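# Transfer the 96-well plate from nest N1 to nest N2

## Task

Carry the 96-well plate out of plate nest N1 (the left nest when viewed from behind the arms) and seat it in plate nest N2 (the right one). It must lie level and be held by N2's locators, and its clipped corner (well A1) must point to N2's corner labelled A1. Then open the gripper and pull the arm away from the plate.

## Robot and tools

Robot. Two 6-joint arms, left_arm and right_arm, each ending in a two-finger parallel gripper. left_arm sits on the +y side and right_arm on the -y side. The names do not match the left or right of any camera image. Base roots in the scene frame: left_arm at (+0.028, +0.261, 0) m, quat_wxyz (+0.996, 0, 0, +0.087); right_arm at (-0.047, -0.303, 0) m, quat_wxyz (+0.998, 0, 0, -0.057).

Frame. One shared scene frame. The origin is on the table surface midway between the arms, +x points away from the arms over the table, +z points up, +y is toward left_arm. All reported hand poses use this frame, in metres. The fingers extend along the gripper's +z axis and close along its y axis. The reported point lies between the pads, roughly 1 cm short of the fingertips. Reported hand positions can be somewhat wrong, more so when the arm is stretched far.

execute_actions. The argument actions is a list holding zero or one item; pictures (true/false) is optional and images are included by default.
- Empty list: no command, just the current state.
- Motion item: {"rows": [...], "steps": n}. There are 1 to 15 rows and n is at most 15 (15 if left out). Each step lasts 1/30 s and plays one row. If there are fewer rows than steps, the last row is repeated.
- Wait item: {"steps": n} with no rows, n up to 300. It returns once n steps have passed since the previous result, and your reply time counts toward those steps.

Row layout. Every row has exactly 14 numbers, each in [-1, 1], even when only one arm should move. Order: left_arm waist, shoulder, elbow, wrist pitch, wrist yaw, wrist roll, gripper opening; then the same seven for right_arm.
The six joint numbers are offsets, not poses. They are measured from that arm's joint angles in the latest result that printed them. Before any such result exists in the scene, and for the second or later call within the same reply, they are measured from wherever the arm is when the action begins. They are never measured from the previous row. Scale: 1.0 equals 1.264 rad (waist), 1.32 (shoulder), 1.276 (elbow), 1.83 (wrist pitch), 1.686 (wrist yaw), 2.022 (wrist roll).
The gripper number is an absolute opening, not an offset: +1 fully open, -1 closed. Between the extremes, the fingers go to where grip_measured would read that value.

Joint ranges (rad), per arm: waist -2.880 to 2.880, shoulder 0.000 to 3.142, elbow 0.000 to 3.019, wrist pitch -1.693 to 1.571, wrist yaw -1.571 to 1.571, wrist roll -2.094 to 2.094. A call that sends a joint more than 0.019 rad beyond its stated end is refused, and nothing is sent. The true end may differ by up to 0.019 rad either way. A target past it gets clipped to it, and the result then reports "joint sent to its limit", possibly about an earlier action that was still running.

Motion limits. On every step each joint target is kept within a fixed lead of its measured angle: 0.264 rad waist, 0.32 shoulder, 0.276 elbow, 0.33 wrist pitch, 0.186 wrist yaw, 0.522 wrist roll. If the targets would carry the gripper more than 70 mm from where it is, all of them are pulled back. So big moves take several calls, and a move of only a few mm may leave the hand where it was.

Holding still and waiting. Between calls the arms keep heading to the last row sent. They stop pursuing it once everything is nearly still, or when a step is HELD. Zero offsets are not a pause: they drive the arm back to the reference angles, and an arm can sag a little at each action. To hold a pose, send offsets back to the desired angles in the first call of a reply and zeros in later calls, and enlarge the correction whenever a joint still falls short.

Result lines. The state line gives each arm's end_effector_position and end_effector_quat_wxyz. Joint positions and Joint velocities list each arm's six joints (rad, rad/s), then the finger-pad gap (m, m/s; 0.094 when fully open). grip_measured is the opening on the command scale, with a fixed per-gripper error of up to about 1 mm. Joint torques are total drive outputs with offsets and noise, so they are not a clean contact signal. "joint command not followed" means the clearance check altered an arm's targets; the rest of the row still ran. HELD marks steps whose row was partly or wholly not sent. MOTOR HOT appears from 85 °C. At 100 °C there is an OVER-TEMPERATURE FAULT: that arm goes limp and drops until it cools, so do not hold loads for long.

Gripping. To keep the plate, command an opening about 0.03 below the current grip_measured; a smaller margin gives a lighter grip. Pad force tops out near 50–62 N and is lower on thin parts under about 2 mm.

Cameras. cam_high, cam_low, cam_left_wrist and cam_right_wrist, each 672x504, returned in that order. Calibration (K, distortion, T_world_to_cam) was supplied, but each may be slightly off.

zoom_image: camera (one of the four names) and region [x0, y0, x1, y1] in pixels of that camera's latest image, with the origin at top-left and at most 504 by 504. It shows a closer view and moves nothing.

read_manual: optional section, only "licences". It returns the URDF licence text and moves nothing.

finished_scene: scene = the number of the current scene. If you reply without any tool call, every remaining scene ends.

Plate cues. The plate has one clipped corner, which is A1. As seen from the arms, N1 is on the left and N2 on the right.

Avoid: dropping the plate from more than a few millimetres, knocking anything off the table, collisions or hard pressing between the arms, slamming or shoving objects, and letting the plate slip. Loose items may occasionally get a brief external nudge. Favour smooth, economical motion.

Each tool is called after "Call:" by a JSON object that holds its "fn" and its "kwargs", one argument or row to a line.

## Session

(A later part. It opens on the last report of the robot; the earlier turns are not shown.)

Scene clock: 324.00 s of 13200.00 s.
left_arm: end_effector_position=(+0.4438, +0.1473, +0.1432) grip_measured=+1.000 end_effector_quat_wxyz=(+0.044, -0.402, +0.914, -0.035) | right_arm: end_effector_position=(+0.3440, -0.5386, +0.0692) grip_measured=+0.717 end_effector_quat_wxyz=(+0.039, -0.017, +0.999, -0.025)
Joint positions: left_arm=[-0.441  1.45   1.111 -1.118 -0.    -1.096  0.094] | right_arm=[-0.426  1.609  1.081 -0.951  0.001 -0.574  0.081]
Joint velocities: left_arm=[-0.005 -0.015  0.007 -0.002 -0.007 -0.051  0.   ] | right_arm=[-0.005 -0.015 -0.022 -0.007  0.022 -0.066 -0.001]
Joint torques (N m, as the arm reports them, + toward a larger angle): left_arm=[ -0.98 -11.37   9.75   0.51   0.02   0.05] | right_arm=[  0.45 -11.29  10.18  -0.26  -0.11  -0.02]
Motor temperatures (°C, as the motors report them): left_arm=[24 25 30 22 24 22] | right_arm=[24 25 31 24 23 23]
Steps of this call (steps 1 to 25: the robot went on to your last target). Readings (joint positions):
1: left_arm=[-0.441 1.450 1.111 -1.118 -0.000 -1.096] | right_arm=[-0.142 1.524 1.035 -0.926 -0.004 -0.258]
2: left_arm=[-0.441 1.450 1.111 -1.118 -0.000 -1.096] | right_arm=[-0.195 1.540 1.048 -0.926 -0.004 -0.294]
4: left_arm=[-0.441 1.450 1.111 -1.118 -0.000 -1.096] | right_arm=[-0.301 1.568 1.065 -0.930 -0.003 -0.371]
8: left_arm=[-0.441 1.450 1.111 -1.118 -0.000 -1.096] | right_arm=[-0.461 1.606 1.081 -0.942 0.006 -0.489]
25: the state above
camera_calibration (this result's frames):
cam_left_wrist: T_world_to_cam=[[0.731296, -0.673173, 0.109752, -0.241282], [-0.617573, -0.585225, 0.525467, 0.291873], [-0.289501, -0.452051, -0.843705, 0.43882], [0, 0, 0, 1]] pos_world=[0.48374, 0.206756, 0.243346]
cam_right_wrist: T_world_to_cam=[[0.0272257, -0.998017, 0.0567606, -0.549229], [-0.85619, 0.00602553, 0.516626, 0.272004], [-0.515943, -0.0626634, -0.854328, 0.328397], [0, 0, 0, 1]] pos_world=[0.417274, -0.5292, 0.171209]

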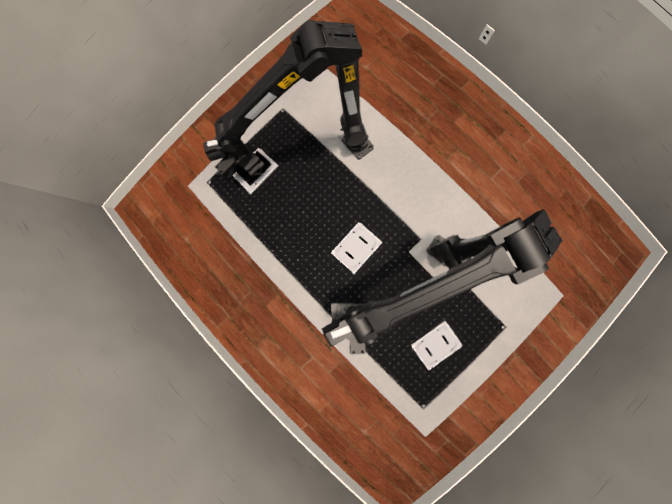

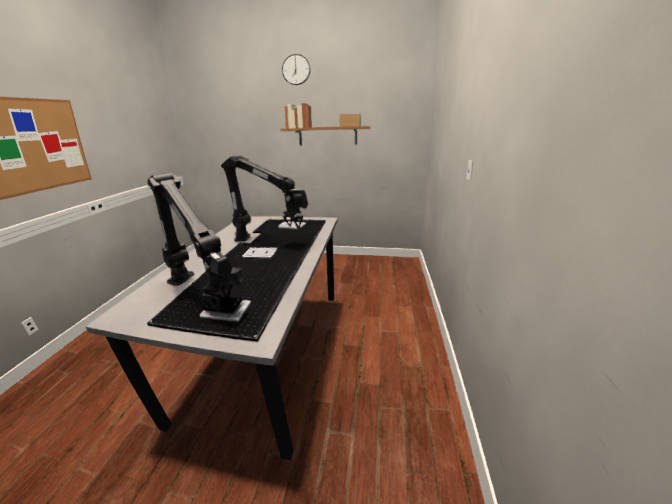

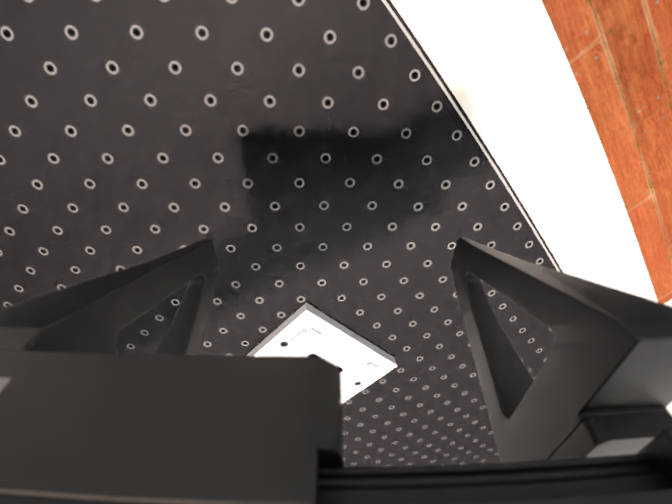

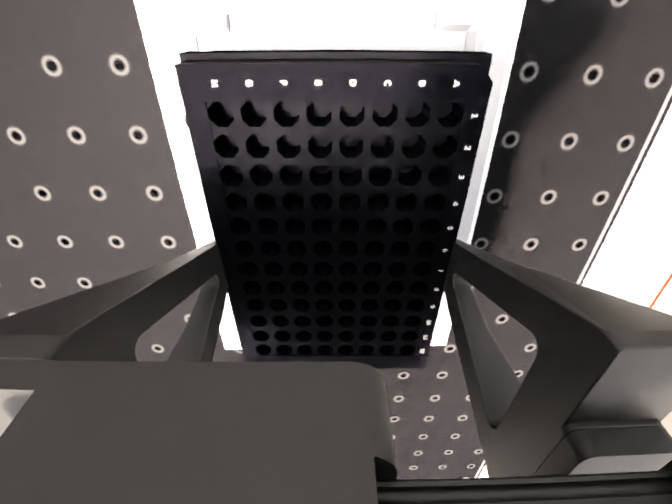

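Call:
{"fn": "zoom_image", "kwargs": {
  "camera": "cam_right_wrist",
  "region": [120, 0, 330, 110]
}}

Call:
{"fn": "zoom_image", "kwargs": {
  "camera": "cam_right_wrist",
  "region": [340, 0, 550, 110]
}}

Call:
{"fn": "zoom_image", "kwargs": {
  "camera": "cam_right_wrist",
  "region": [190, 270, 480, 380]
}}

Region (120, 0, 330, 110) of cam_right_wrist's 672x504 image, scaled by 2.400, with more detail than that image has; it fills the top 264 rows of this view, and the rest is white.

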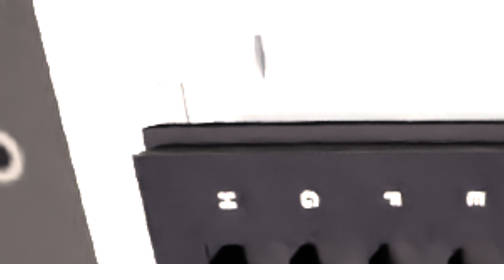

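Region (340, 0, 550, 110) of cam_right_wrist's 672x504 image, scaled by 2.400, with more detail than that image has; it fills the top 264 rows of this view, and the rest is white.

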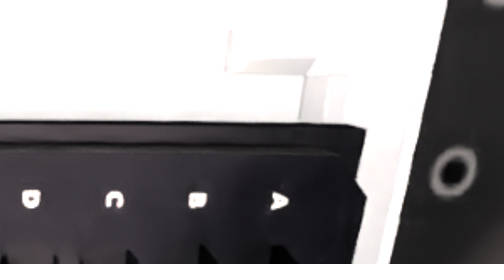

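Region (190, 270, 480, 380) of cam_right_wrist's 672x504 image, scaled by 1.738, with more detail than that image has; it fills the top 191 rows of this view, and the rest is white.

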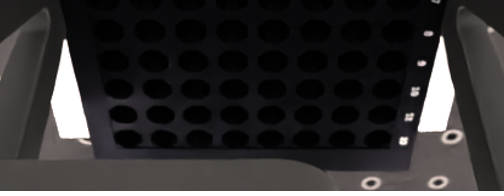

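Call:
{"fn": "execute_actions", "kwargs": {
  "actions": [
    {"rows": [[0,0,0,0,0,0,1, 0.008,0.002,0.032,0.004,0,-0.004,0.70],[0,0,0,0,0,0,1, 0.011,0.005,0.036,0.007,0,-0.004,0.70],[0,0,0,0,0,0,1, 0.013,0.008,0.039,0.008,0,-0.004,0.70],[0,0,0,0,0,0,1, 0.013,0.011,0.041,0.008,0,-0.004,0.70],[0,0,0,0,0,0,1, 0.013,0.014,0.041,0.008,0,-0.004,0.70],[0,0,0,0,0,0,1, 0.013,0.017,0.041,0.008,0,-0.004,0.70],[0,0,0,0,0,0,1, 0.013,0.02,0.041,0.008,0,-0.004,0.70],[0,0,0,0,0,0,1, 0.013,0.023,0.041,0.008,0,-0.004,0.70],[0,0,0,0,0,0,1, 0.013,0.026,0.041,0.008,0,-0.004,0.70],[0,0,0,0,0,0,1, 0.013,0.029,0.041,0.008,0,-0.004,0.70],[0,0,0,0,0,0,1, 0.013,0.031,0.041,0.008,0,-0.004,0.70],[0,0,0,0,0,0,1, 0.013,0.033,0.041,0.008,0,-0.004,0.70],[0,0,0,0,0,0,1, 0.013,0.034,0.041,0.008,0,-0.004,0.70]], "steps": 15}
  ],
  "pictures": false
}}

Call:
{"fn": "execute_actions", "kwargs": {
  "actions": [
    {"steps": 6}
  ]
}}

Scene clock: 341.60 s of 13200.00 s.
left_arm: end_effector_position=(+0.4438, +0.1473, +0.1432) grip_measured=+1.000 end_effector_quat_wxyz=(+0.044, -0.402, +0.914, -0.035) | right_arm: end_effector_position=(+0.3479, -0.5382, +0.0587) grip_measured=+0.717 end_effector_quat_wxyz=(+0.031, -0.020, +0.999, -0.020)
Joint positions: left_arm=[-0.441  1.45   1.111 -1.118 -0.    -1.096  0.094] | right_arm=[-0.421  1.641  1.091 -0.948  0.001 -0.576  0.081]
Joint velocities: left_arm=[-0.015  0.005 -0.012 -0.002  0.007 -0.037  0.   ] | right_arm=[-0.005  0.073 -0.007 -0.017 -0.037 -0.022 -0.001]
Joint torques (N m, as the arm reports them, + toward a larger angle): left_arm=[ -0.96 -11.35   9.74   0.5    0.02   0.05] | right_arm=[  1.35 -11.09  10.73   0.51  -0.05   0.  ]
Motor temperatures (°C, as the motors report them): left_arm=[24 25 30 22 24 22] | right_arm=[24 26 32 24 23 23]
Steps of this call (steps 1 to 30: the robot went on to your last target; steps 31 to 90: nothing new was sent; then 14.10 s passed at rest; steps 91 to 105: all 15 steps of this action). Readings (joint positions):
91: left_arm=[-0.441 1.450 1.111 -1.118 -0.000 -1.096] | right_arm=[-0.426 1.609 1.081 -0.951 0.001 -0.576]
92: left_arm=[-0.441 1.450 1.111 -1.118 -0.000 -1.096] | right_arm=[-0.426 1.609 1.081 -0.951 0.001 -0.576]
94: left_arm=[-0.441 1.450 1.111 -1.118 -0.000 -1.096] | right_arm=[-0.425 1.609 1.081 -0.950 0.001 -0.576]
98: left_arm=[-0.441 1.450 1.111 -1.118 -0.000 -1.096] | right_arm=[-0.422 1.615 1.088 -0.949 0.001 -0.576]
105: the state above

Scene clock: 341.80 s of 13200.00 s.
left_arm: end_effector_position=(+0.4438, +0.1473, +0.1432) grip_measured=+1.000 end_effector_quat_wxyz=(+0.044, -0.402, +0.914, -0.035) | right_arm: end_effector_position=(+0.3482, -0.5384, +0.0573) grip_measured=+0.717 end_effector_quat_wxyz=(+0.030, -0.020, +0.999, -0.020)
Joint positions: left_arm=[-0.441  1.45   1.111 -1.118 -0.    -1.096  0.094] | right_arm=[-0.421  1.644  1.091 -0.946  0.001 -0.576  0.081]
Joint velocities: left_arm=[-0.005  0.015  0.017 -0.022  0.007  0.022  0.   ] | right_arm=[-0.005 -0.015 -0.007 -0.007  0.066 -0.022  0.   ]
Joint torques (N m, as the arm reports them, + toward a larger angle): left_arm=[ -0.96 -11.33   9.75   0.51   0.03   0.05] | right_arm=[  1.41 -10.01  10.69   0.39  -0.11  -0.05]
Motor temperatures (°C, as the motors report them): left_arm=[24 25 30 22 24 22] | right_arm=[24 26 32 24 23 23]
Steps of this call (steps 1 to 6: the robot went on to your last target). Readings (joint positions):
1: left_arm=[-0.441 1.450 1.111 -1.118 -0.000 -1.096] | right_arm=[-0.421 1.643 1.091 -0.947 0.001 -0.576]
2: left_arm=[-0.441 1.450 1.111 -1.118 -0.000 -1.096] | right_arm=[-0.421 1.644 1.091 -0.946 0.001 -0.576]
4: left_arm=[-0.441 1.450 1.111 -1.118 -0.000 -1.096] | right_arm=[-0.421 1.644 1.091 -0.946 0.001 -0.576]
6: the state above
camera_calibration (this result's frames):
cam_left_wrist: T_world_to_cam=[[0.731296, -0.673173, 0.109752, -0.241282], [-0.617573, -0.585225, 0.525467, 0.291873], [-0.289501, -0.452051, -0.843705, 0.43882], [0, 0, 0, 1]] pos_world=[0.48374, 0.206756, 0.243346]
cam_right_wrist: T_world_to_cam=[[0.0345894, -0.998343, 0.0459879, -0.550647], [-0.84706, -0.00486593, 0.531476, 0.271812], [-0.530371, -0.057338, -0.845824, 0.327857], [0, 0, 0, 1]] pos_world=[0.423173, -0.529613, 0.158171]

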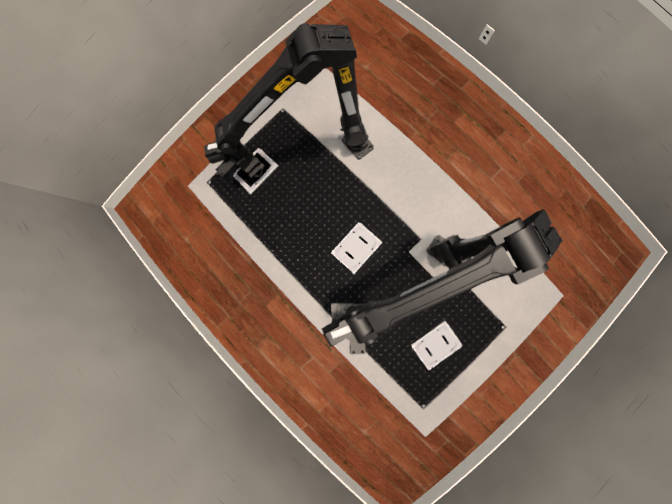

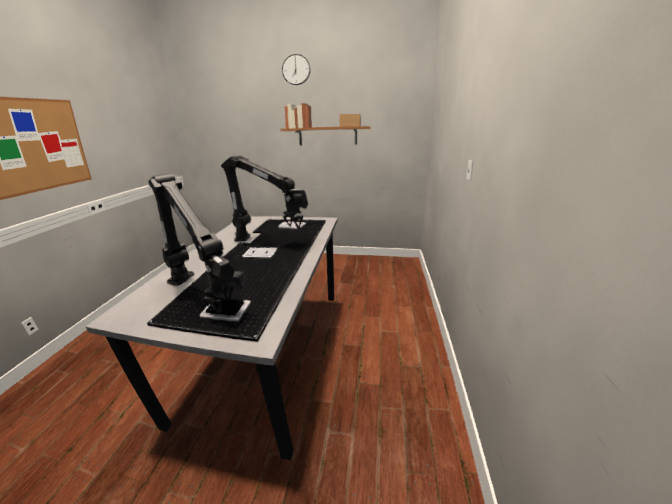

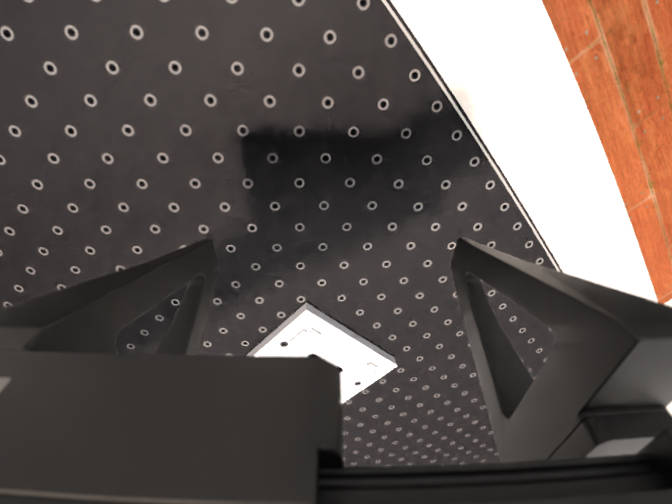

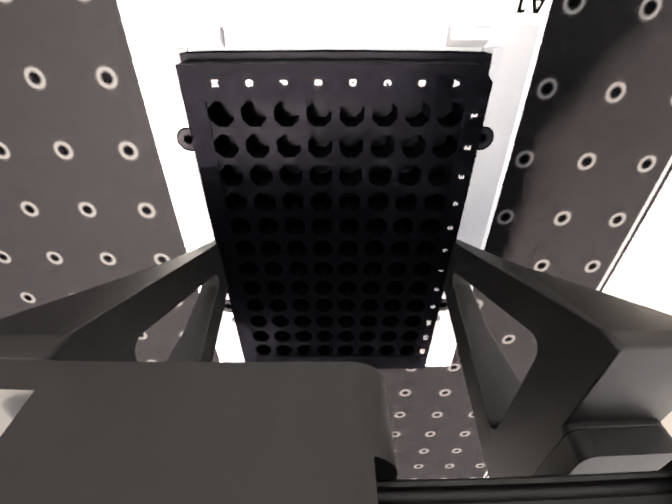

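Call:
{"fn": "zoom_image", "kwargs": {
  "camera": "cam_right_wrist",
  "region": [150, 10, 270, 160]
}}

Call:
{"fn": "zoom_image", "kwargs": {
  "camera": "cam_right_wrist",
  "region": [420, 10, 540, 160]
}}

Call:
{"fn": "zoom_image", "kwargs": {
  "camera": "cam_right_wrist",
  "region": [190, 270, 480, 380]
}}

Region (150, 10, 270, 160) of cam_right_wrist's 672x504 image, scaled by 3.360, with more detail than that image has; it fills the left 403 columns of this view, and the rest is white.

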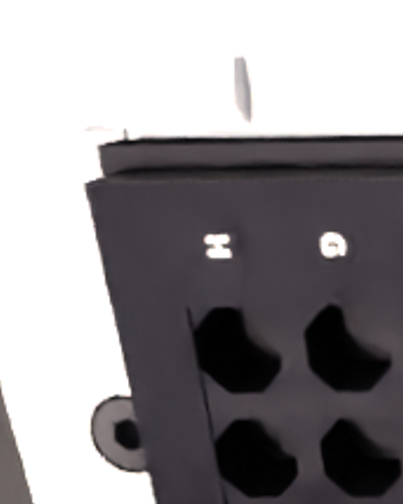

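Region (420, 10, 540, 160) of cam_right_wrist's 672x504 image, scaled by 3.360, with more detail than that image has; it fills the left 403 columns of this view, and the rest is white.

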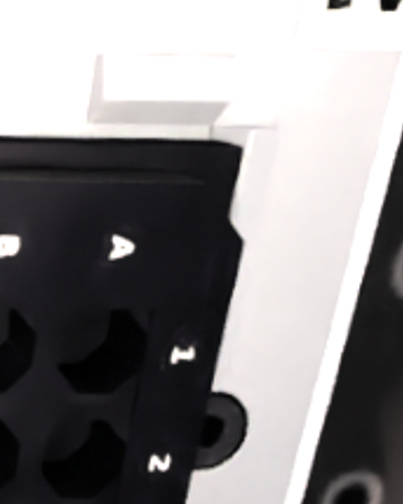

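Region (190, 270, 480, 380) of cam_right_wrist's 672x504 image, scaled by 1.738, with more detail than that image has; it fills the top 191 rows of this view, and the rest is white.

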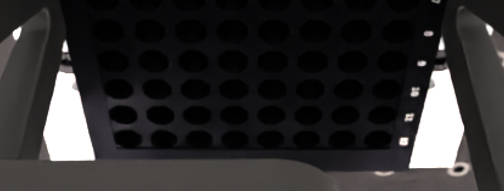

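Call:
{"fn": "execute_actions", "kwargs": {
  "actions": [
    {"rows": [[0,0,0,0,0,0,1, 0.004,0.006,0.033,0.008,0,-0.002,0.70],[0,0,0,0,0,0,1, 0.004,0.007,0.033,0.0095,0,-0.002,0.70],[0,0,0,0,0,0,1, 0.004,0.008,0.033,0.0095,0,-0.002,0.70],[0,0,0,0,0,0,1, 0.004,0.01,0.033,0.0095,0,-0.002,0.70],[0,0,0,0,0,0,1, 0.004,0.012,0.033,0.0095,0,-0.002,0.70],[0,0,0,0,0,0,1, 0.004,0.014,0.033,0.0095,0,-0.002,0.70],[0,0,0,0,0,0,1, 0.004,0.016,0.033,0.0095,0,-0.002,0.70],[0,0,0,0,0,0,1, 0.004,0.018,0.033,0.0095,0,-0.002,0.70],[0,0,0,0,0,0,1, 0.004,0.02,0.033,0.0095,0,-0.002,0.70],[0,0,0,0,0,0,1, 0.004,0.021,0.033,0.0095,0,-0.002,0.70],[0,0,0,0,0,0,1, 0.004,0.022,0.033,0.0095,0,-0.002,0.70]], "steps": 15}
  ],
  "pictures": false
}}

Call:
{"fn": "execute_actions", "kwargs": {
  "actions": [
    {"steps": 5}
  ]
}}

Scene clock: 352.53 s of 13200.00 s.
left_arm: end_effector_position=(+0.4438, +0.1473, +0.1432) grip_measured=+1.000 end_effector_quat_wxyz=(+0.044, -0.402, +0.914, -0.035) | right_arm: end_effector_position=(+0.3493, -0.5389, +0.0557) grip_measured=+0.717 end_effector_quat_wxyz=(+0.031, -0.020, +0.999, -0.019)
Joint positions: left_arm=[-0.441  1.45   1.111 -1.118 -0.    -1.096  0.094] | right_arm=[-0.421  1.649  1.092 -0.941  0.001 -0.576  0.081]
Joint velocities: left_arm=[ 0.005 -0.015  0.022 -0.002  0.022 -0.125  0.   ] | right_arm=[-0.015 -0.005  0.002  0.002  0.022  0.037 -0.001]
Joint torques (N m, as the arm reports them, + toward a larger angle): left_arm=[ -0.96 -11.34   9.75   0.5    0.02   0.05] | right_arm=[ 0.79 -9.75 10.43  0.54 -0.07  0.  ]
Motor temperatures (°C, as the motors report them): left_arm=[24 25 30 22 24 22] | right_arm=[24 26 33 24 23 23]
Steps of this call (steps 1 to 15: the robot went on to your last target; steps 16 to 90: nothing new was sent; then 7.23 s passed at rest; steps 91 to 105: all 15 steps of this action). Readings (joint positions):
91: left_arm=[-0.441 1.450 1.111 -1.118 -0.000 -1.096] | right_arm=[-0.421 1.644 1.091 -0.945 0.001 -0.576]
92: left_arm=[-0.441 1.450 1.111 -1.118 -0.000 -1.096] | right_arm=[-0.421 1.644 1.091 -0.944 0.001 -0.576]
94: left_arm=[-0.441 1.450 1.111 -1.118 -0.000 -1.096] | right_arm=[-0.421 1.644 1.091 -0.942 0.001 -0.576]
98: left_arm=[-0.441 1.450 1.111 -1.118 -0.000 -1.096] | right_arm=[-0.421 1.646 1.091 -0.941 0.001 -0.576]
105: the state above

Scene clock: 352.70 s of 13200.00 s.
left_arm: end_effector_position=(+0.4438, +0.1473, +0.1432) grip_measured=+1.000 end_effector_quat_wxyz=(+0.044, -0.402, +0.914, -0.035) | right_arm: end_effector_position=(+0.3493, -0.5389, +0.0557) grip_measured=+0.717 end_effector_quat_wxyz=(+0.031, -0.020, +0.999, -0.019)
Joint positions: left_arm=[-0.441  1.45   1.111 -1.118 -0.    -1.096  0.094] | right_arm=[-0.421  1.649  1.092 -0.941  0.001 -0.576  0.081]
Joint velocities: left_arm=[ 0.005 -0.015 -0.002 -0.017  0.051  0.022  0.   ] | right_arm=[-0.005 -0.015  0.007 -0.012 -0.051  0.022  0.   ]
Joint torques (N m, as the arm reports them, + toward a larger angle): left_arm=[ -1.   -11.35   9.74   0.5    0.02   0.05] | right_arm=[ 0.74 -9.57 10.48  0.58 -0.05  0.  ]
Motor temperatures (°C, as the motors report them): left_arm=[24 25 30 22 24 22] | right_arm=[24 26 33 24 23 23]
Steps of this call (steps 1 to 5: the robot went on to your last target). Readings (joint positions):
1: left_arm=[-0.441 1.450 1.111 -1.118 -0.000 -1.096] | right_arm=[-0.421 1.649 1.092 -0.941 0.001 -0.576]
2: left_arm=[-0.441 1.450 1.111 -1.118 -0.000 -1.096] | right_arm=[-0.421 1.649 1.092 -0.941 0.001 -0.576]
4: left_arm=[-0.441 1.450 1.111 -1.118 -0.000 -1.096] | right_arm=[-0.421 1.649 1.092 -0.941 0.001 -0.576]
5: the state above
camera_calibration (this result's frames):
cam_left_wrist: T_world_to_cam=[[0.731296, -0.673173, 0.109752, -0.241282], [-0.617573, -0.585225, 0.525467, 0.291873], [-0.289501, -0.452051, -0.843705, 0.43882], [0, 0, 0, 1]] pos_world=[0.48374, 0.206756, 0.243346]
cam_right_wrist: T_world_to_cam=[[0.0353575, -0.998324, 0.0458056, -0.551314], [-0.847595, -0.00567327, 0.530614, 0.273371], [-0.529465, -0.0575857, -0.846375, 0.326549], [0, 0, 0, 1]] pos_world=[0.424097, -0.530035, 0.156582]

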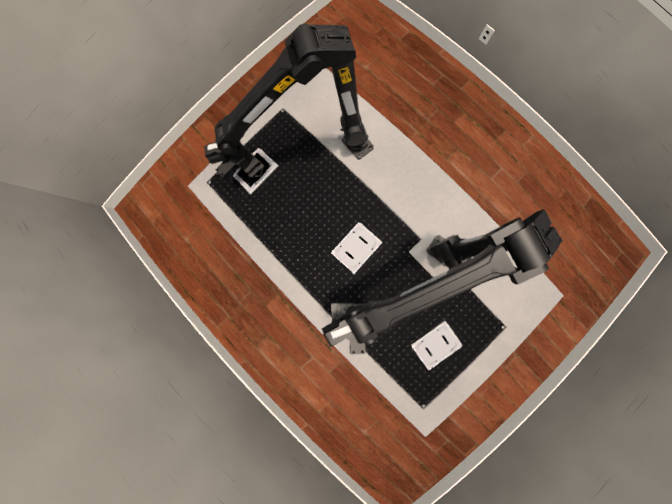

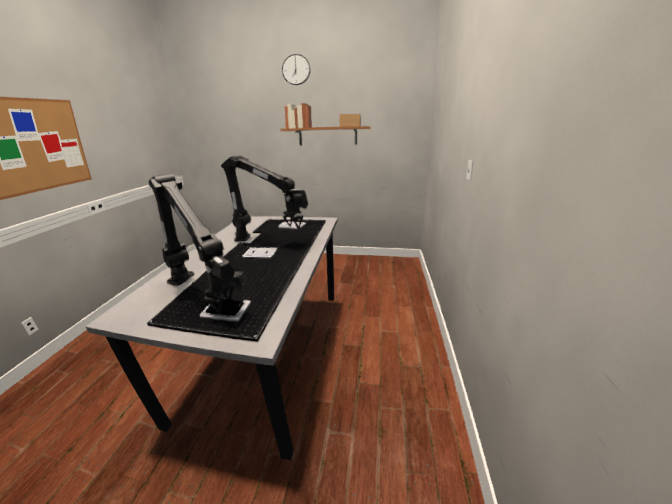

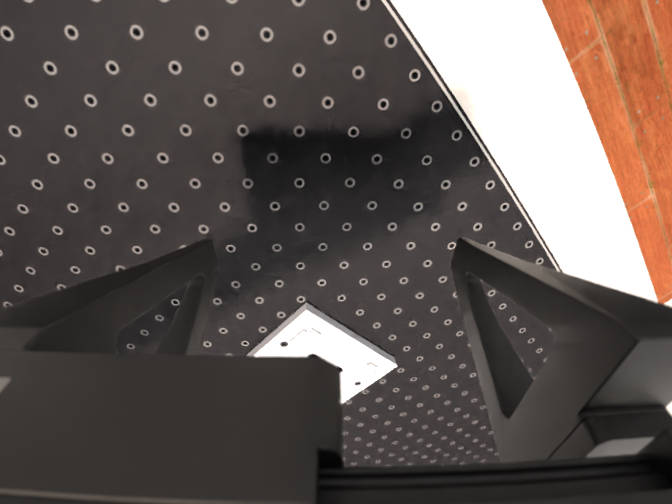

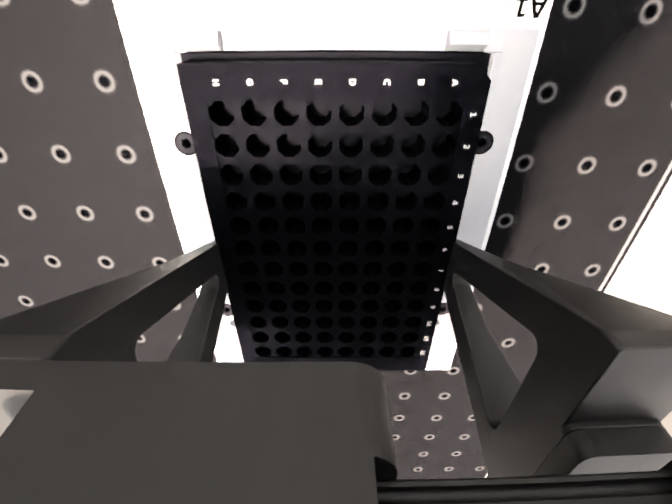

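Call:
{"fn": "zoom_image", "kwargs": {
  "camera": "cam_right_wrist",
  "region": [150, 10, 270, 160]
}}

Call:
{"fn": "zoom_image", "kwargs": {
  "camera": "cam_right_wrist",
  "region": [420, 10, 540, 160]
}}

Call:
{"fn": "zoom_image", "kwargs": {
  "camera": "cam_low",
  "region": [190, 275, 260, 330]
}}

Call:
{"fn": "zoom_image", "kwargs": {
  "camera": "cam_right_wrist",
  "region": [190, 270, 480, 380]
}}

Region (150, 10, 270, 160) of cam_right_wrist's 672x504 image, scaled by 3.360, with more detail than that image has; it fills the left 403 columns of this view, and the rest is white.

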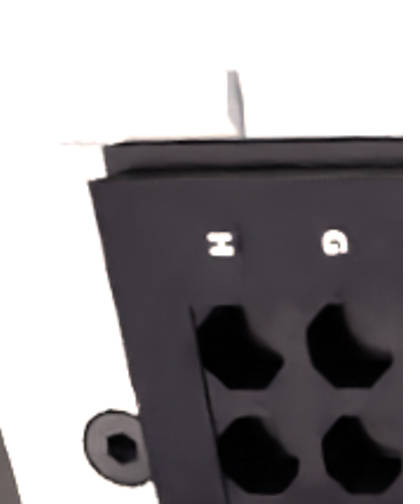

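Region (420, 10, 540, 160) of cam_right_wrist's 672x504 image, scaled by 3.360, with more detail than that image has; it fills the left 403 columns of this view, and the rest is white.

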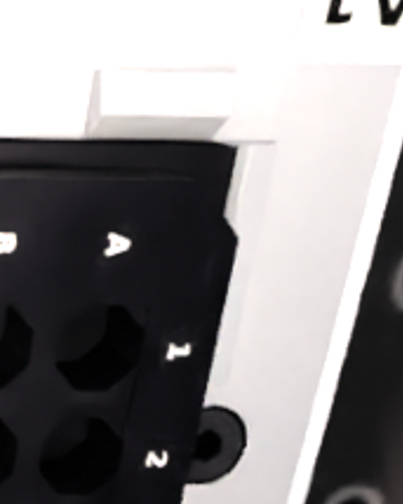

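Region (190, 275, 260, 330) of cam_low's 672x504 image, scaled by 7.200, with more detail than that image has; it fills the top 396 rows of this view, and the rest is white.

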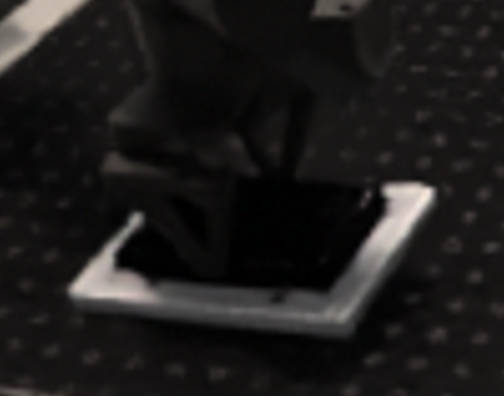

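Region (190, 270, 480, 380) of cam_right_wrist's 672x504 image, scaled by 1.738, with more detail than that image has; it fills the top 191 rows of this view, and the rest is white.

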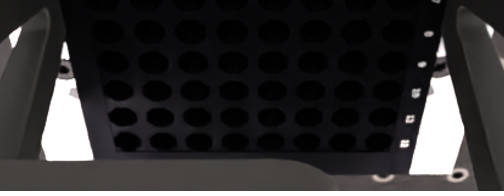

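Call:
{"fn": "execute_actions", "kwargs": {
  "actions": [
    {"rows": [[0,0,0,0,0,0,1, 0.004,0.004,0.032,0.005,0,0,0.72],[0,0,0,0,0,0,1, 0.004,0.002,0.032,0.005,0,0,0.74],[0,0,0,0,0,0,1, 0.004,0.0,0.032,0.005,0,0,0.76],[0,0,0,0,0,0,1, 0.004,0.0,0.032,0.005,0,0,0.79],[0,0,0,0,0,0,1, 0.004,0.0,0.032,0.005,0,0,0.84],[0,0,0,0,0,0,1, 0.004,-0.004,0.032,0.005,0,0,0.9],[0,0,0,0,0,0,1, 0.004,-0.008,0.032,0.005,0,0,0.96],[0,0,0,0,0,0,1, 0.004,-0.014,0.032,0.005,0,0,1],[0,0,0,0,0,0,1, 0.004,-0.021,0.032,0.005,0,0,1],[0,0,0,0,0,0,1, 0.004,-0.029,0.032,0.005,0,0,1],[0,0,0,0,0,0,1, 0.004,-0.038,0.032,0.005,0,0,1],[0,0,0,0,0,0,1, 0.004,-0.048,0.032,0.005,0,0,1],[0,0,0,0,0,0,1, 0.004,-0.058,0.032,0.005,0,0,1],[0,0,0,0,0,0,1, 0.004,-0.068,0.032,0.005,0,0,1],[0,0,0,0,0,0,1, 0.004,-0.078,0.032,0.005,0,0,1]], "steps": 15}
  ],
  "pictures": false
}}

Call:
{"fn": "execute_actions", "kwargs": {
  "actions": [
    {"steps": 8}
  ]
}}

Scene clock: 370.60 s of 13200.00 s.
left_arm: end_effector_position=(+0.4438, +0.1473, +0.1432) grip_measured=+1.000 end_effector_quat_wxyz=(+0.044, -0.402, +0.914, -0.035) | right_arm: end_effector_position=(+0.3519, -0.5404, +0.0767) grip_measured=+1.000 end_effector_quat_wxyz=(+0.051, -0.020, +0.998, -0.032)
Joint positions: left_arm=[-0.441  1.45   1.111 -1.118 -0.    -1.096  0.094] | right_arm=[-0.421  1.601  1.092 -0.941  0.    -0.576  0.094]
Joint velocities: left_arm=[ 0.005 -0.005 -0.012 -0.007  0.007  0.037  0.   ] | right_arm=[-0.005 -0.435 -0.007 -0.017 -0.037  0.022  0.   ]
Joint torques (N m, as the arm reports them, + toward a larger angle): left_arm=[ -0.95 -11.34   9.75   0.52   0.03   0.05] | right_arm=[  0.9  -12.58  10.72   0.61  -0.06   0.03]
Motor temperatures (°C, as the motors report them): left_arm=[24 25 30 22 24 22] | right_arm=[24 26 33 24 23 23]
Steps of this call (steps 1 to 15: the robot went on to your last target; steps 16 to 90: nothing new was sent; then 14.40 s passed at rest; steps 91 to 105: all 15 steps of this action). Readings (joint positions):
91: left_arm=[-0.441 1.450 1.111 -1.118 -0.000 -1.096] | right_arm=[-0.421 1.649 1.092 -0.941 0.000 -0.576]
92: left_arm=[-0.441 1.450 1.111 -1.118 -0.000 -1.096] | right_arm=[-0.421 1.649 1.092 -0.941 0.000 -0.576]
94: left_arm=[-0.441 1.450 1.111 -1.118 -0.000 -1.096] | right_arm=[-0.421 1.649 1.092 -0.941 0.000 -0.576]
98: left_arm=[-0.441 1.450 1.111 -1.118 -0.000 -1.096] | right_arm=[-0.421 1.649 1.092 -0.941 0.000 -0.576]
105: the state above

Scene clock: 370.87 s of 13200.00 s.
left_arm: end_effector_position=(+0.4438, +0.1473, +0.1432) grip_measured=+1.000 end_effector_quat_wxyz=(+0.044, -0.402, +0.914, -0.035) | right_arm: end_effector_position=(+0.3560, -0.5428, +0.1067) grip_measured=+1.000 end_effector_quat_wxyz=(+0.080, -0.020, +0.995, -0.050)
Joint positions: left_arm=[-0.441  1.45   1.111 -1.118 -0.    -1.096  0.094] | right_arm=[-0.421  1.538  1.098 -0.941  0.    -0.576  0.094]
Joint velocities: left_arm=[-0.015  0.005 -0.012 -0.002 -0.095 -0.037  0.   ] | right_arm=[-0.005 -0.015  0.017  0.002  0.037  0.007  0.   ]
Joint torques (N m, as the arm reports them, + toward a larger angle): left_arm=[ -0.96 -11.36   9.74   0.51   0.02   0.05] | right_arm=[ 0.72 -9.11 10.74  0.68 -0.06  0.04]
Motor temperatures (°C, as the motors report them): left_arm=[24 25 30 22 24 22] | right_arm=[24 26 33 24 23 23]
Steps of this call (steps 1 to 8: the robot went on to your last target). Readings (joint positions):
1: left_arm=[-0.441 1.450 1.111 -1.118 -0.000 -1.096] | right_arm=[-0.421 1.586 1.092 -0.941 0.000 -0.576]
2: left_arm=[-0.441 1.450 1.111 -1.118 -0.000 -1.096] | right_arm=[-0.421 1.572 1.093 -0.941 0.000 -0.576]
4: left_arm=[-0.441 1.450 1.111 -1.118 -0.000 -1.096] | right_arm=[-0.421 1.549 1.094 -0.941 0.000 -0.576]
8: the state above
camera_calibration (this result's frames):
cam_left_wrist: T_world_to_cam=[[0.731296, -0.673173, 0.109752, -0.241282], [-0.617573, -0.585225, 0.525467, 0.291873], [-0.289501, -0.452051, -0.843705, 0.43882], [0, 0, 0, 1]] pos_world=[0.48374, 0.206756, 0.243346]
cam_right_wrist: T_world_to_cam=[[0.0277315, -0.993803, 0.107637, -0.559208], [-0.896291, 0.0229562, 0.442872, 0.29418], [-0.442598, -0.108756, -0.890101, 0.31904], [0, 0, 0, 1]] pos_world=[0.420385, -0.527799, 0.213886]

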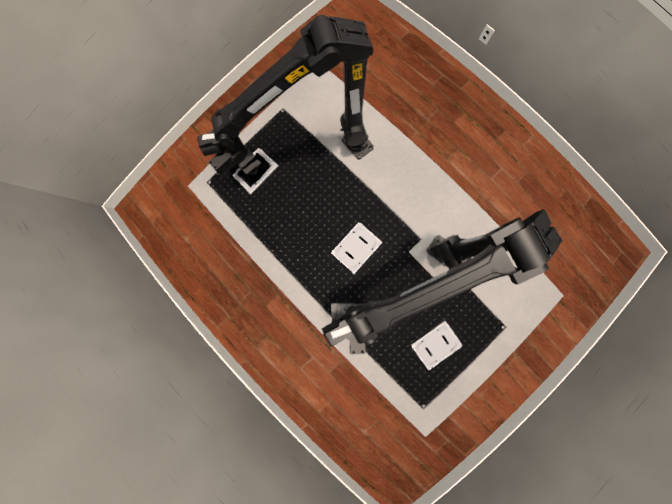

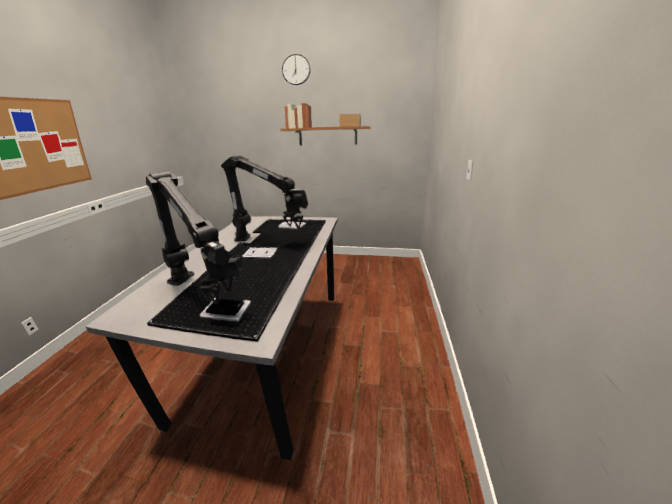

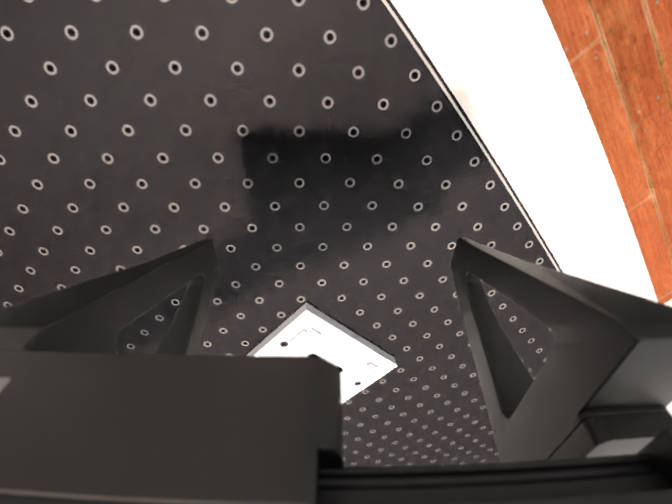

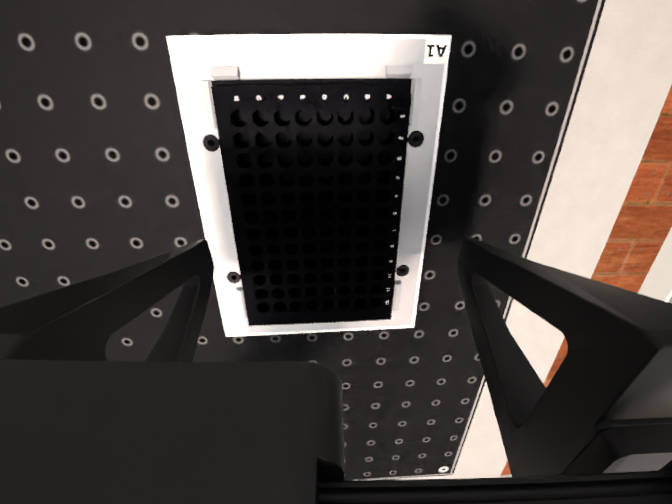

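Call:
{"fn": "zoom_image", "kwargs": {
  "camera": "cam_right_wrist",
  "region": [160, 30, 460, 345]
}}

Call:
{"fn": "zoom_image", "kwargs": {
  "camera": "cam_low",
  "region": [195, 290, 255, 330]
}}

Region (160, 30, 460, 345) of cam_right_wrist's 672x504 image, scaled by 1.600, with more detail than that image has; it fills the left 480 columns of this view, and the rest is white.

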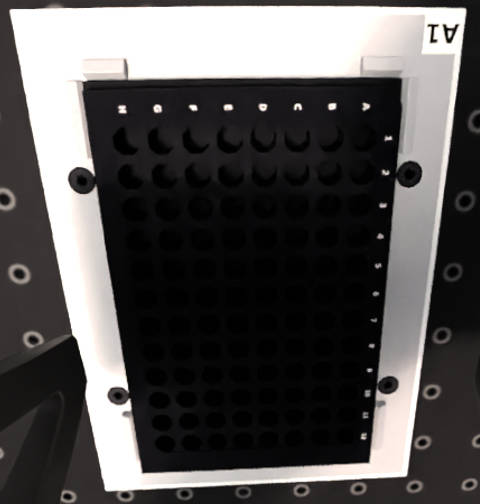

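Region (195, 290, 255, 330) of cam_low's 672x504 image, scaled by 8.400, with more detail than that image has.

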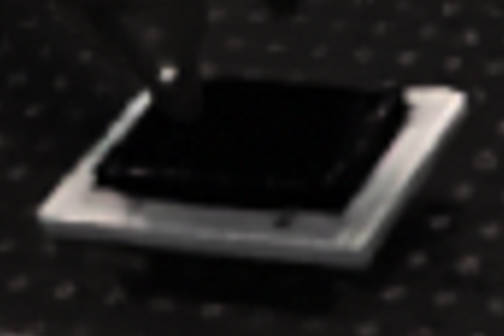

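Call:
{"fn": "execute_actions", "kwargs": {
  "actions": []
}}

Scene clock: 377.47 s of 13200.00 s.
left_arm: end_effector_position=(+0.4438, +0.1473, +0.1432) grip_measured=+1.000 end_effector_quat_wxyz=(+0.044, -0.402, +0.914, -0.035) | right_arm: end_effector_position=(+0.3560, -0.5428, +0.1067) grip_measured=+1.000 end_effector_quat_wxyz=(+0.080, -0.020, +0.995, -0.050)
Joint positions: left_arm=[-0.441  1.45   1.111 -1.118 -0.    -1.096  0.094] | right_arm=[-0.421  1.538  1.098 -0.941  0.    -0.576  0.094]
Joint velocities: left_arm=[-0.015 -0.005 -0.022  0.007 -0.007 -0.11   0.   ] | right_arm=[-0.005 -0.005  0.007  0.012  0.007  0.051  0.   ]
Joint torques (N m, as the arm reports them, + toward a larger angle): left_arm=[ -0.98 -11.35   9.75   0.49   0.02   0.05] | right_arm=[ 0.75 -9.98 10.75  0.65 -0.06  0.04]
Motor temperatures (°C, as the motors report them): left_arm=[24 25 30 22 24 22] | right_arm=[24 26 34 24 23 23]
Steps of this call (steps 1 to 30: the robot went on to your last target; steps 31 to 90: nothing new was sent; then 3.60 s passed at rest). Readings (joint positions):
1: left_arm=[-0.441 1.450 1.111 -1.118 -0.000 -1.096] | right_arm=[-0.421 1.538 1.098 -0.941 0.000 -0.576]
2: left_arm=[-0.441 1.450 1.111 -1.118 -0.000 -1.096] | right_arm=[-0.421 1.538 1.098 -0.941 0.000 -0.576]
4: left_arm=[-0.441 1.450 1.111 -1.118 -0.000 -1.096] | right_arm=[-0.421 1.538 1.098 -0.941 0.000 -0.576]
8: left_arm=[-0.441 1.450 1.111 -1.118 -0.000 -1.096] | right_arm=[-0.421 1.538 1.098 -0.941 0.000 -0.576]
90: the state above
All arms were judged still, so your last target was given up. Only a new action makes them travel on or press farther. Fingers that are still opening or closing keep moving.
camera_calibration (this result's frames):
cam_left_wrist: T_world_to_cam=[[0.731296, -0.673173, 0.109752, -0.241282], [-0.617573, -0.585225, 0.525467, 0.291873], [-0.289501, -0.452051, -0.843705, 0.43882], [0, 0, 0, 1]] pos_world=[0.48374, 0.206756, 0.243346]
cam_right_wrist: T_world_to_cam=[[0.0277315, -0.993803, 0.107637, -0.559208], [-0.896291, 0.0229562, 0.442872, 0.29418], [-0.442598, -0.108756, -0.890101, 0.31904], [0, 0, 0, 1]] pos_world=[0.420385, -0.527799, 0.213886]

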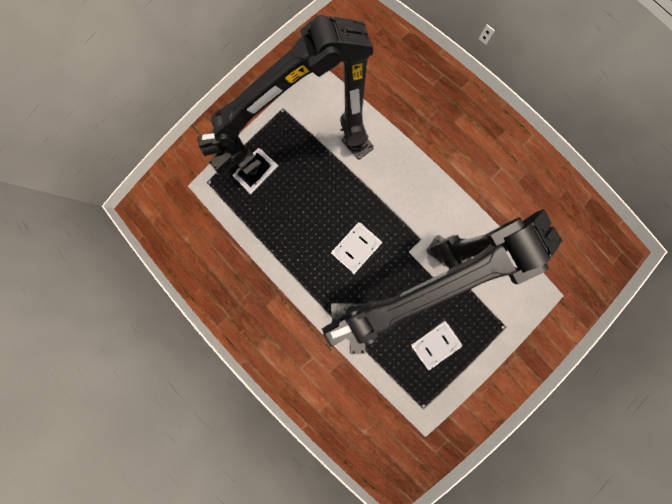

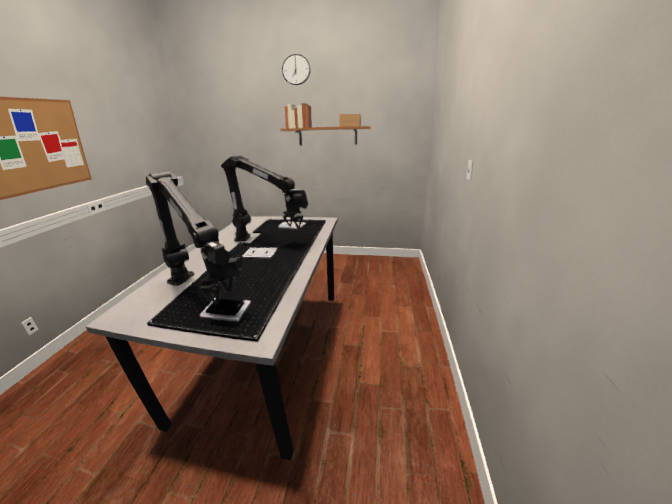

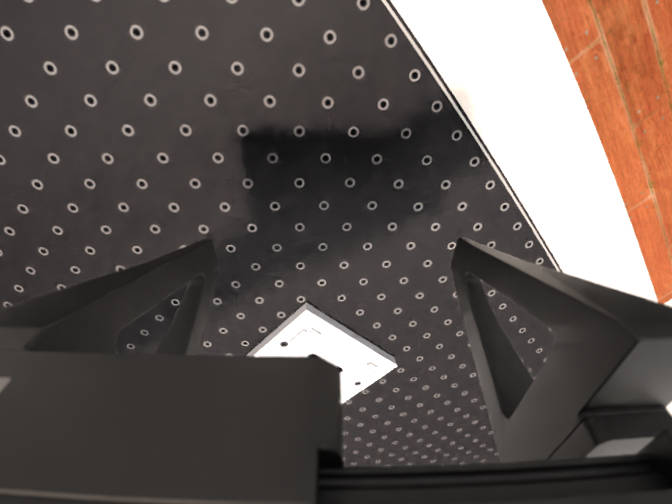

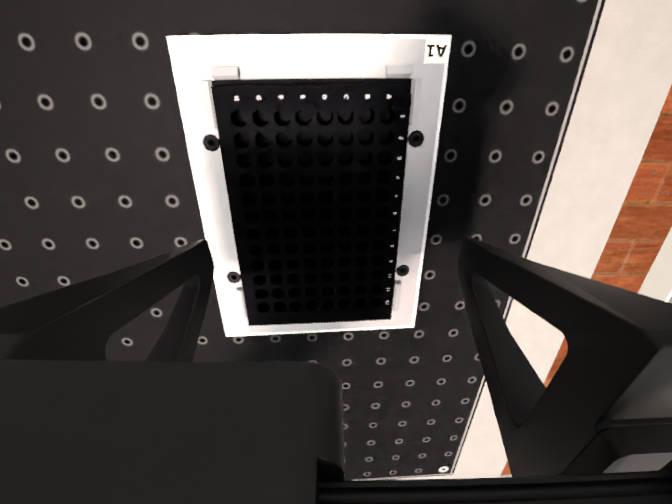

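Call:
{"fn": "execute_actions", "kwargs": {
  "actions": [
    {"rows": [[0,0,0,0,0,0,1,0,-0.01,0,0,0,0,1],[0,0,0,0,0,0,1,0,-0.025,0,0,0,0,1],[0,0,0,0,0,0,1,0,-0.045,0,0,0,0,1],[0,0,0,0,0,0,1,0,-0.07,0,0,0,0,1],[0,0,0,0,0,0,1,0,-0.095,0,0,0,0,1],[0,0,0,0,0,0,1,0,-0.12,0,0,0,0,1],[0,0,0,0,0,0,1,0.01,-0.145,0,0,0,0,1],[0,0,0,0,0,0,1,0.03,-0.17,0,0,0,0,1],[0,0,0,0,0,0,1,0.06,-0.19,0,0,0,0,1],[0,0,0,0,0,0,1,0.09,-0.205,0,0,0,0,1],[0,0,0,0,0,0,1,0.12,-0.215,0,0,0,0,1],[0,0,0,0,0,0,1,0.15,-0.22,0,0,0,0,1],[0,0,0,0,0,0,1,0.18,-0.22,0,0,0,0,1],[0,0,0,0,0,0,1,0.2,-0.22,0,0,0,0,1],[0,0,0,0,0,0,1,0.21,-0.22,0,0,0,0,1]], "steps": 15}
  ],
  "pictures": false
}}

Call:
{"fn": "execute_actions", "kwargs": {
  "actions": [
    {"steps": 15}
  ]
}}

Scene clock: 381.00 s of 13200.00 s.
left_arm: end_effector_position=(+0.4438, +0.1473, +0.1432) grip_measured=+1.000 end_effector_quat_wxyz=(+0.044, -0.402, +0.914, -0.035) | right_arm: end_effector_position=(+0.3771, -0.4498, +0.2434) grip_measured=+1.000 end_effector_quat_wxyz=(+0.222, -0.118, +0.962, -0.109)
Joint positions: left_arm=[-0.441  1.45   1.111 -1.118 -0.    -1.096  0.094] | right_arm=[-0.217  1.212  1.081 -0.941  0.001 -0.576  0.094]
Joint velocities: left_arm=[ 0.005  0.005  0.012  0.012 -0.007  0.007  0.   ] | right_arm=[ 1.304 -0.317 -0.002 -0.002 -0.037  0.022  0.   ]
Joint torques (N m, as the arm reports them, + toward a larger angle): left_arm=[ -0.98 -11.33   9.75   0.5    0.03   0.04] | right_arm=[-1.16 -4.06 10.68  0.93 -0.03  0.08]
Motor temperatures (°C, as the motors report them): left_arm=[24 25 30 22 24 22] | right_arm=[24 26 34 24 23 23]
Steps of this call (steps 1 to 90: nothing new was sent; then 0.03 s passed at rest; steps 91 to 105: all 15 steps of this action). Readings (joint positions):
91: left_arm=[-0.441 1.450 1.111 -1.118 -0.000 -1.096] | right_arm=[-0.421 1.538 1.098 -0.941 0.000 -0.576]
92: left_arm=[-0.441 1.450 1.111 -1.118 -0.000 -1.096] | right_arm=[-0.421 1.537 1.098 -0.941 0.000 -0.576]
94: left_arm=[-0.441 1.450 1.111 -1.118 -0.000 -1.096] | right_arm=[-0.421 1.525 1.093 -0.941 0.000 -0.576]
98: left_arm=[-0.441 1.450 1.111 -1.118 -0.000 -1.096] | right_arm=[-0.419 1.427 1.081 -0.941 0.001 -0.576]
105: the state above

Scene clock: 381.50 s of 13200.00 s.
left_arm: end_effector_position=(+0.4438, +0.1473, +0.1432) grip_measured=+1.000 end_effector_quat_wxyz=(+0.044, -0.402, +0.914, -0.035) | right_arm: end_effector_position=(+0.3896, -0.4206, +0.2293) grip_measured=+1.000 end_effector_quat_wxyz=(+0.211, -0.152, +0.961, -0.094)
Joint positions: left_arm=[-0.441  1.45   1.111 -1.118 -0.    -1.096  0.094] | right_arm=[-0.148  1.245  1.081 -0.941 -0.001 -0.576  0.094]
Joint velocities: left_arm=[ 0.005  0.005  0.007 -0.002  0.081 -0.007  0.   ] | right_arm=[-0.005 -0.005  0.002 -0.007 -0.022  0.051  0.   ]
Joint torques (N m, as the arm reports them, + toward a larger angle): left_arm=[ -0.96 -11.35   9.75   0.5    0.02   0.05] | right_arm=[-0.12 -6.51 10.43  0.86 -0.03  0.06]
Motor temperatures (°C, as the motors report them): left_arm=[24 25 30 22 24 22] | right_arm=[24 26 34 24 23 23]
Steps of this call (steps 1 to 15: the robot went on to your last target). Readings (joint positions):
1: left_arm=[-0.441 1.450 1.111 -1.118 -0.000 -1.096] | right_arm=[-0.177 1.206 1.081 -0.941 -0.001 -0.576]
2: left_arm=[-0.441 1.450 1.111 -1.118 -0.000 -1.096] | right_arm=[-0.147 1.206 1.081 -0.941 -0.004 -0.576]
4: left_arm=[-0.441 1.450 1.111 -1.118 -0.000 -1.096] | right_arm=[-0.122 1.217 1.081 -0.941 -0.004 -0.576]
8: left_arm=[-0.441 1.450 1.111 -1.118 -0.000 -1.096] | right_arm=[-0.137 1.240 1.081 -0.941 -0.002 -0.576]
15: the state above
camera_calibration (this result's frames):
cam_left_wrist: T_world_to_cam=[[0.731296, -0.673173, 0.109752, -0.241282], [-0.617573, -0.585225, 0.525467, 0.291873], [-0.289501, -0.452051, -0.843705, 0.43882], [0, 0, 0, 1]] pos_world=[0.48374, 0.206756, 0.243346]
cam_right_wrist: T_world_to_cam=[[0.247194, -0.936714, 0.247915, -0.545563], [-0.957503, -0.1969, 0.210757, 0.251848], [-0.148605, -0.289477, -0.945579, 0.278527], [0, 0, 0, 1]] pos_world=[0.417395, -0.380821, 0.345544]

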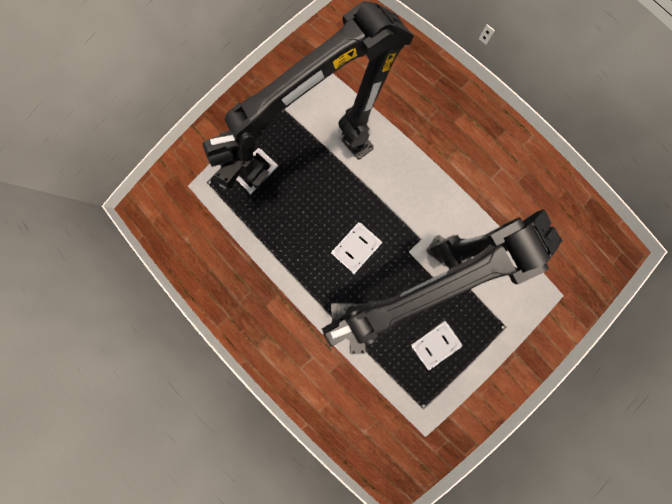

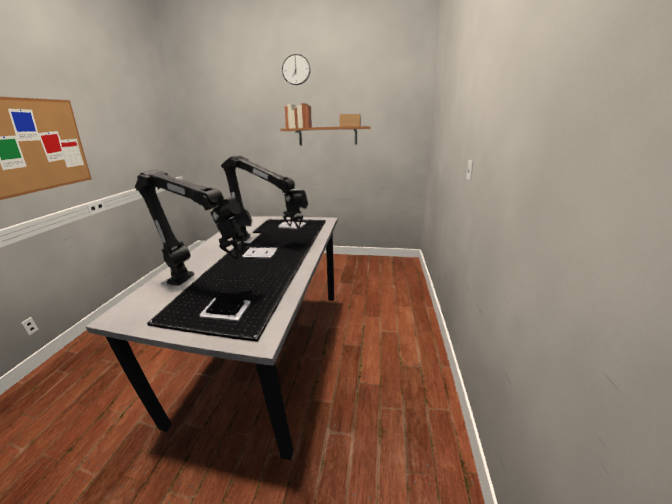

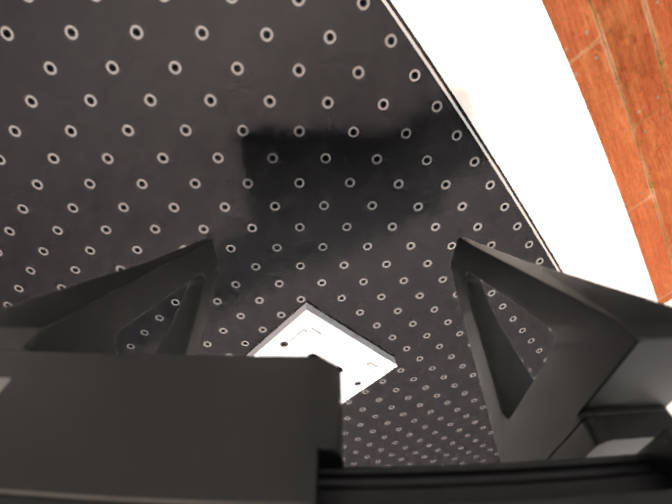

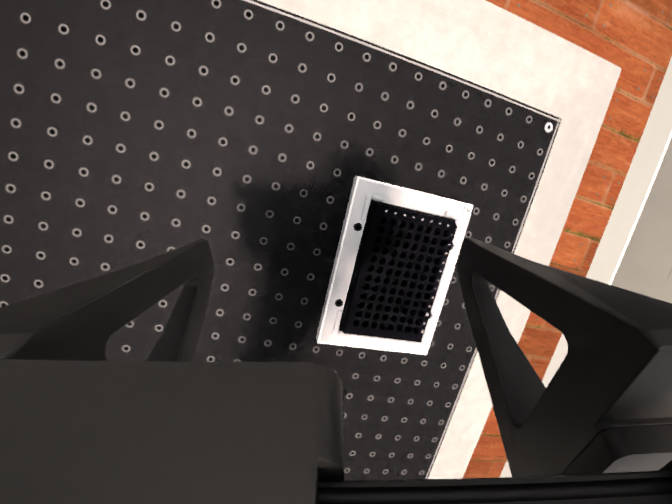

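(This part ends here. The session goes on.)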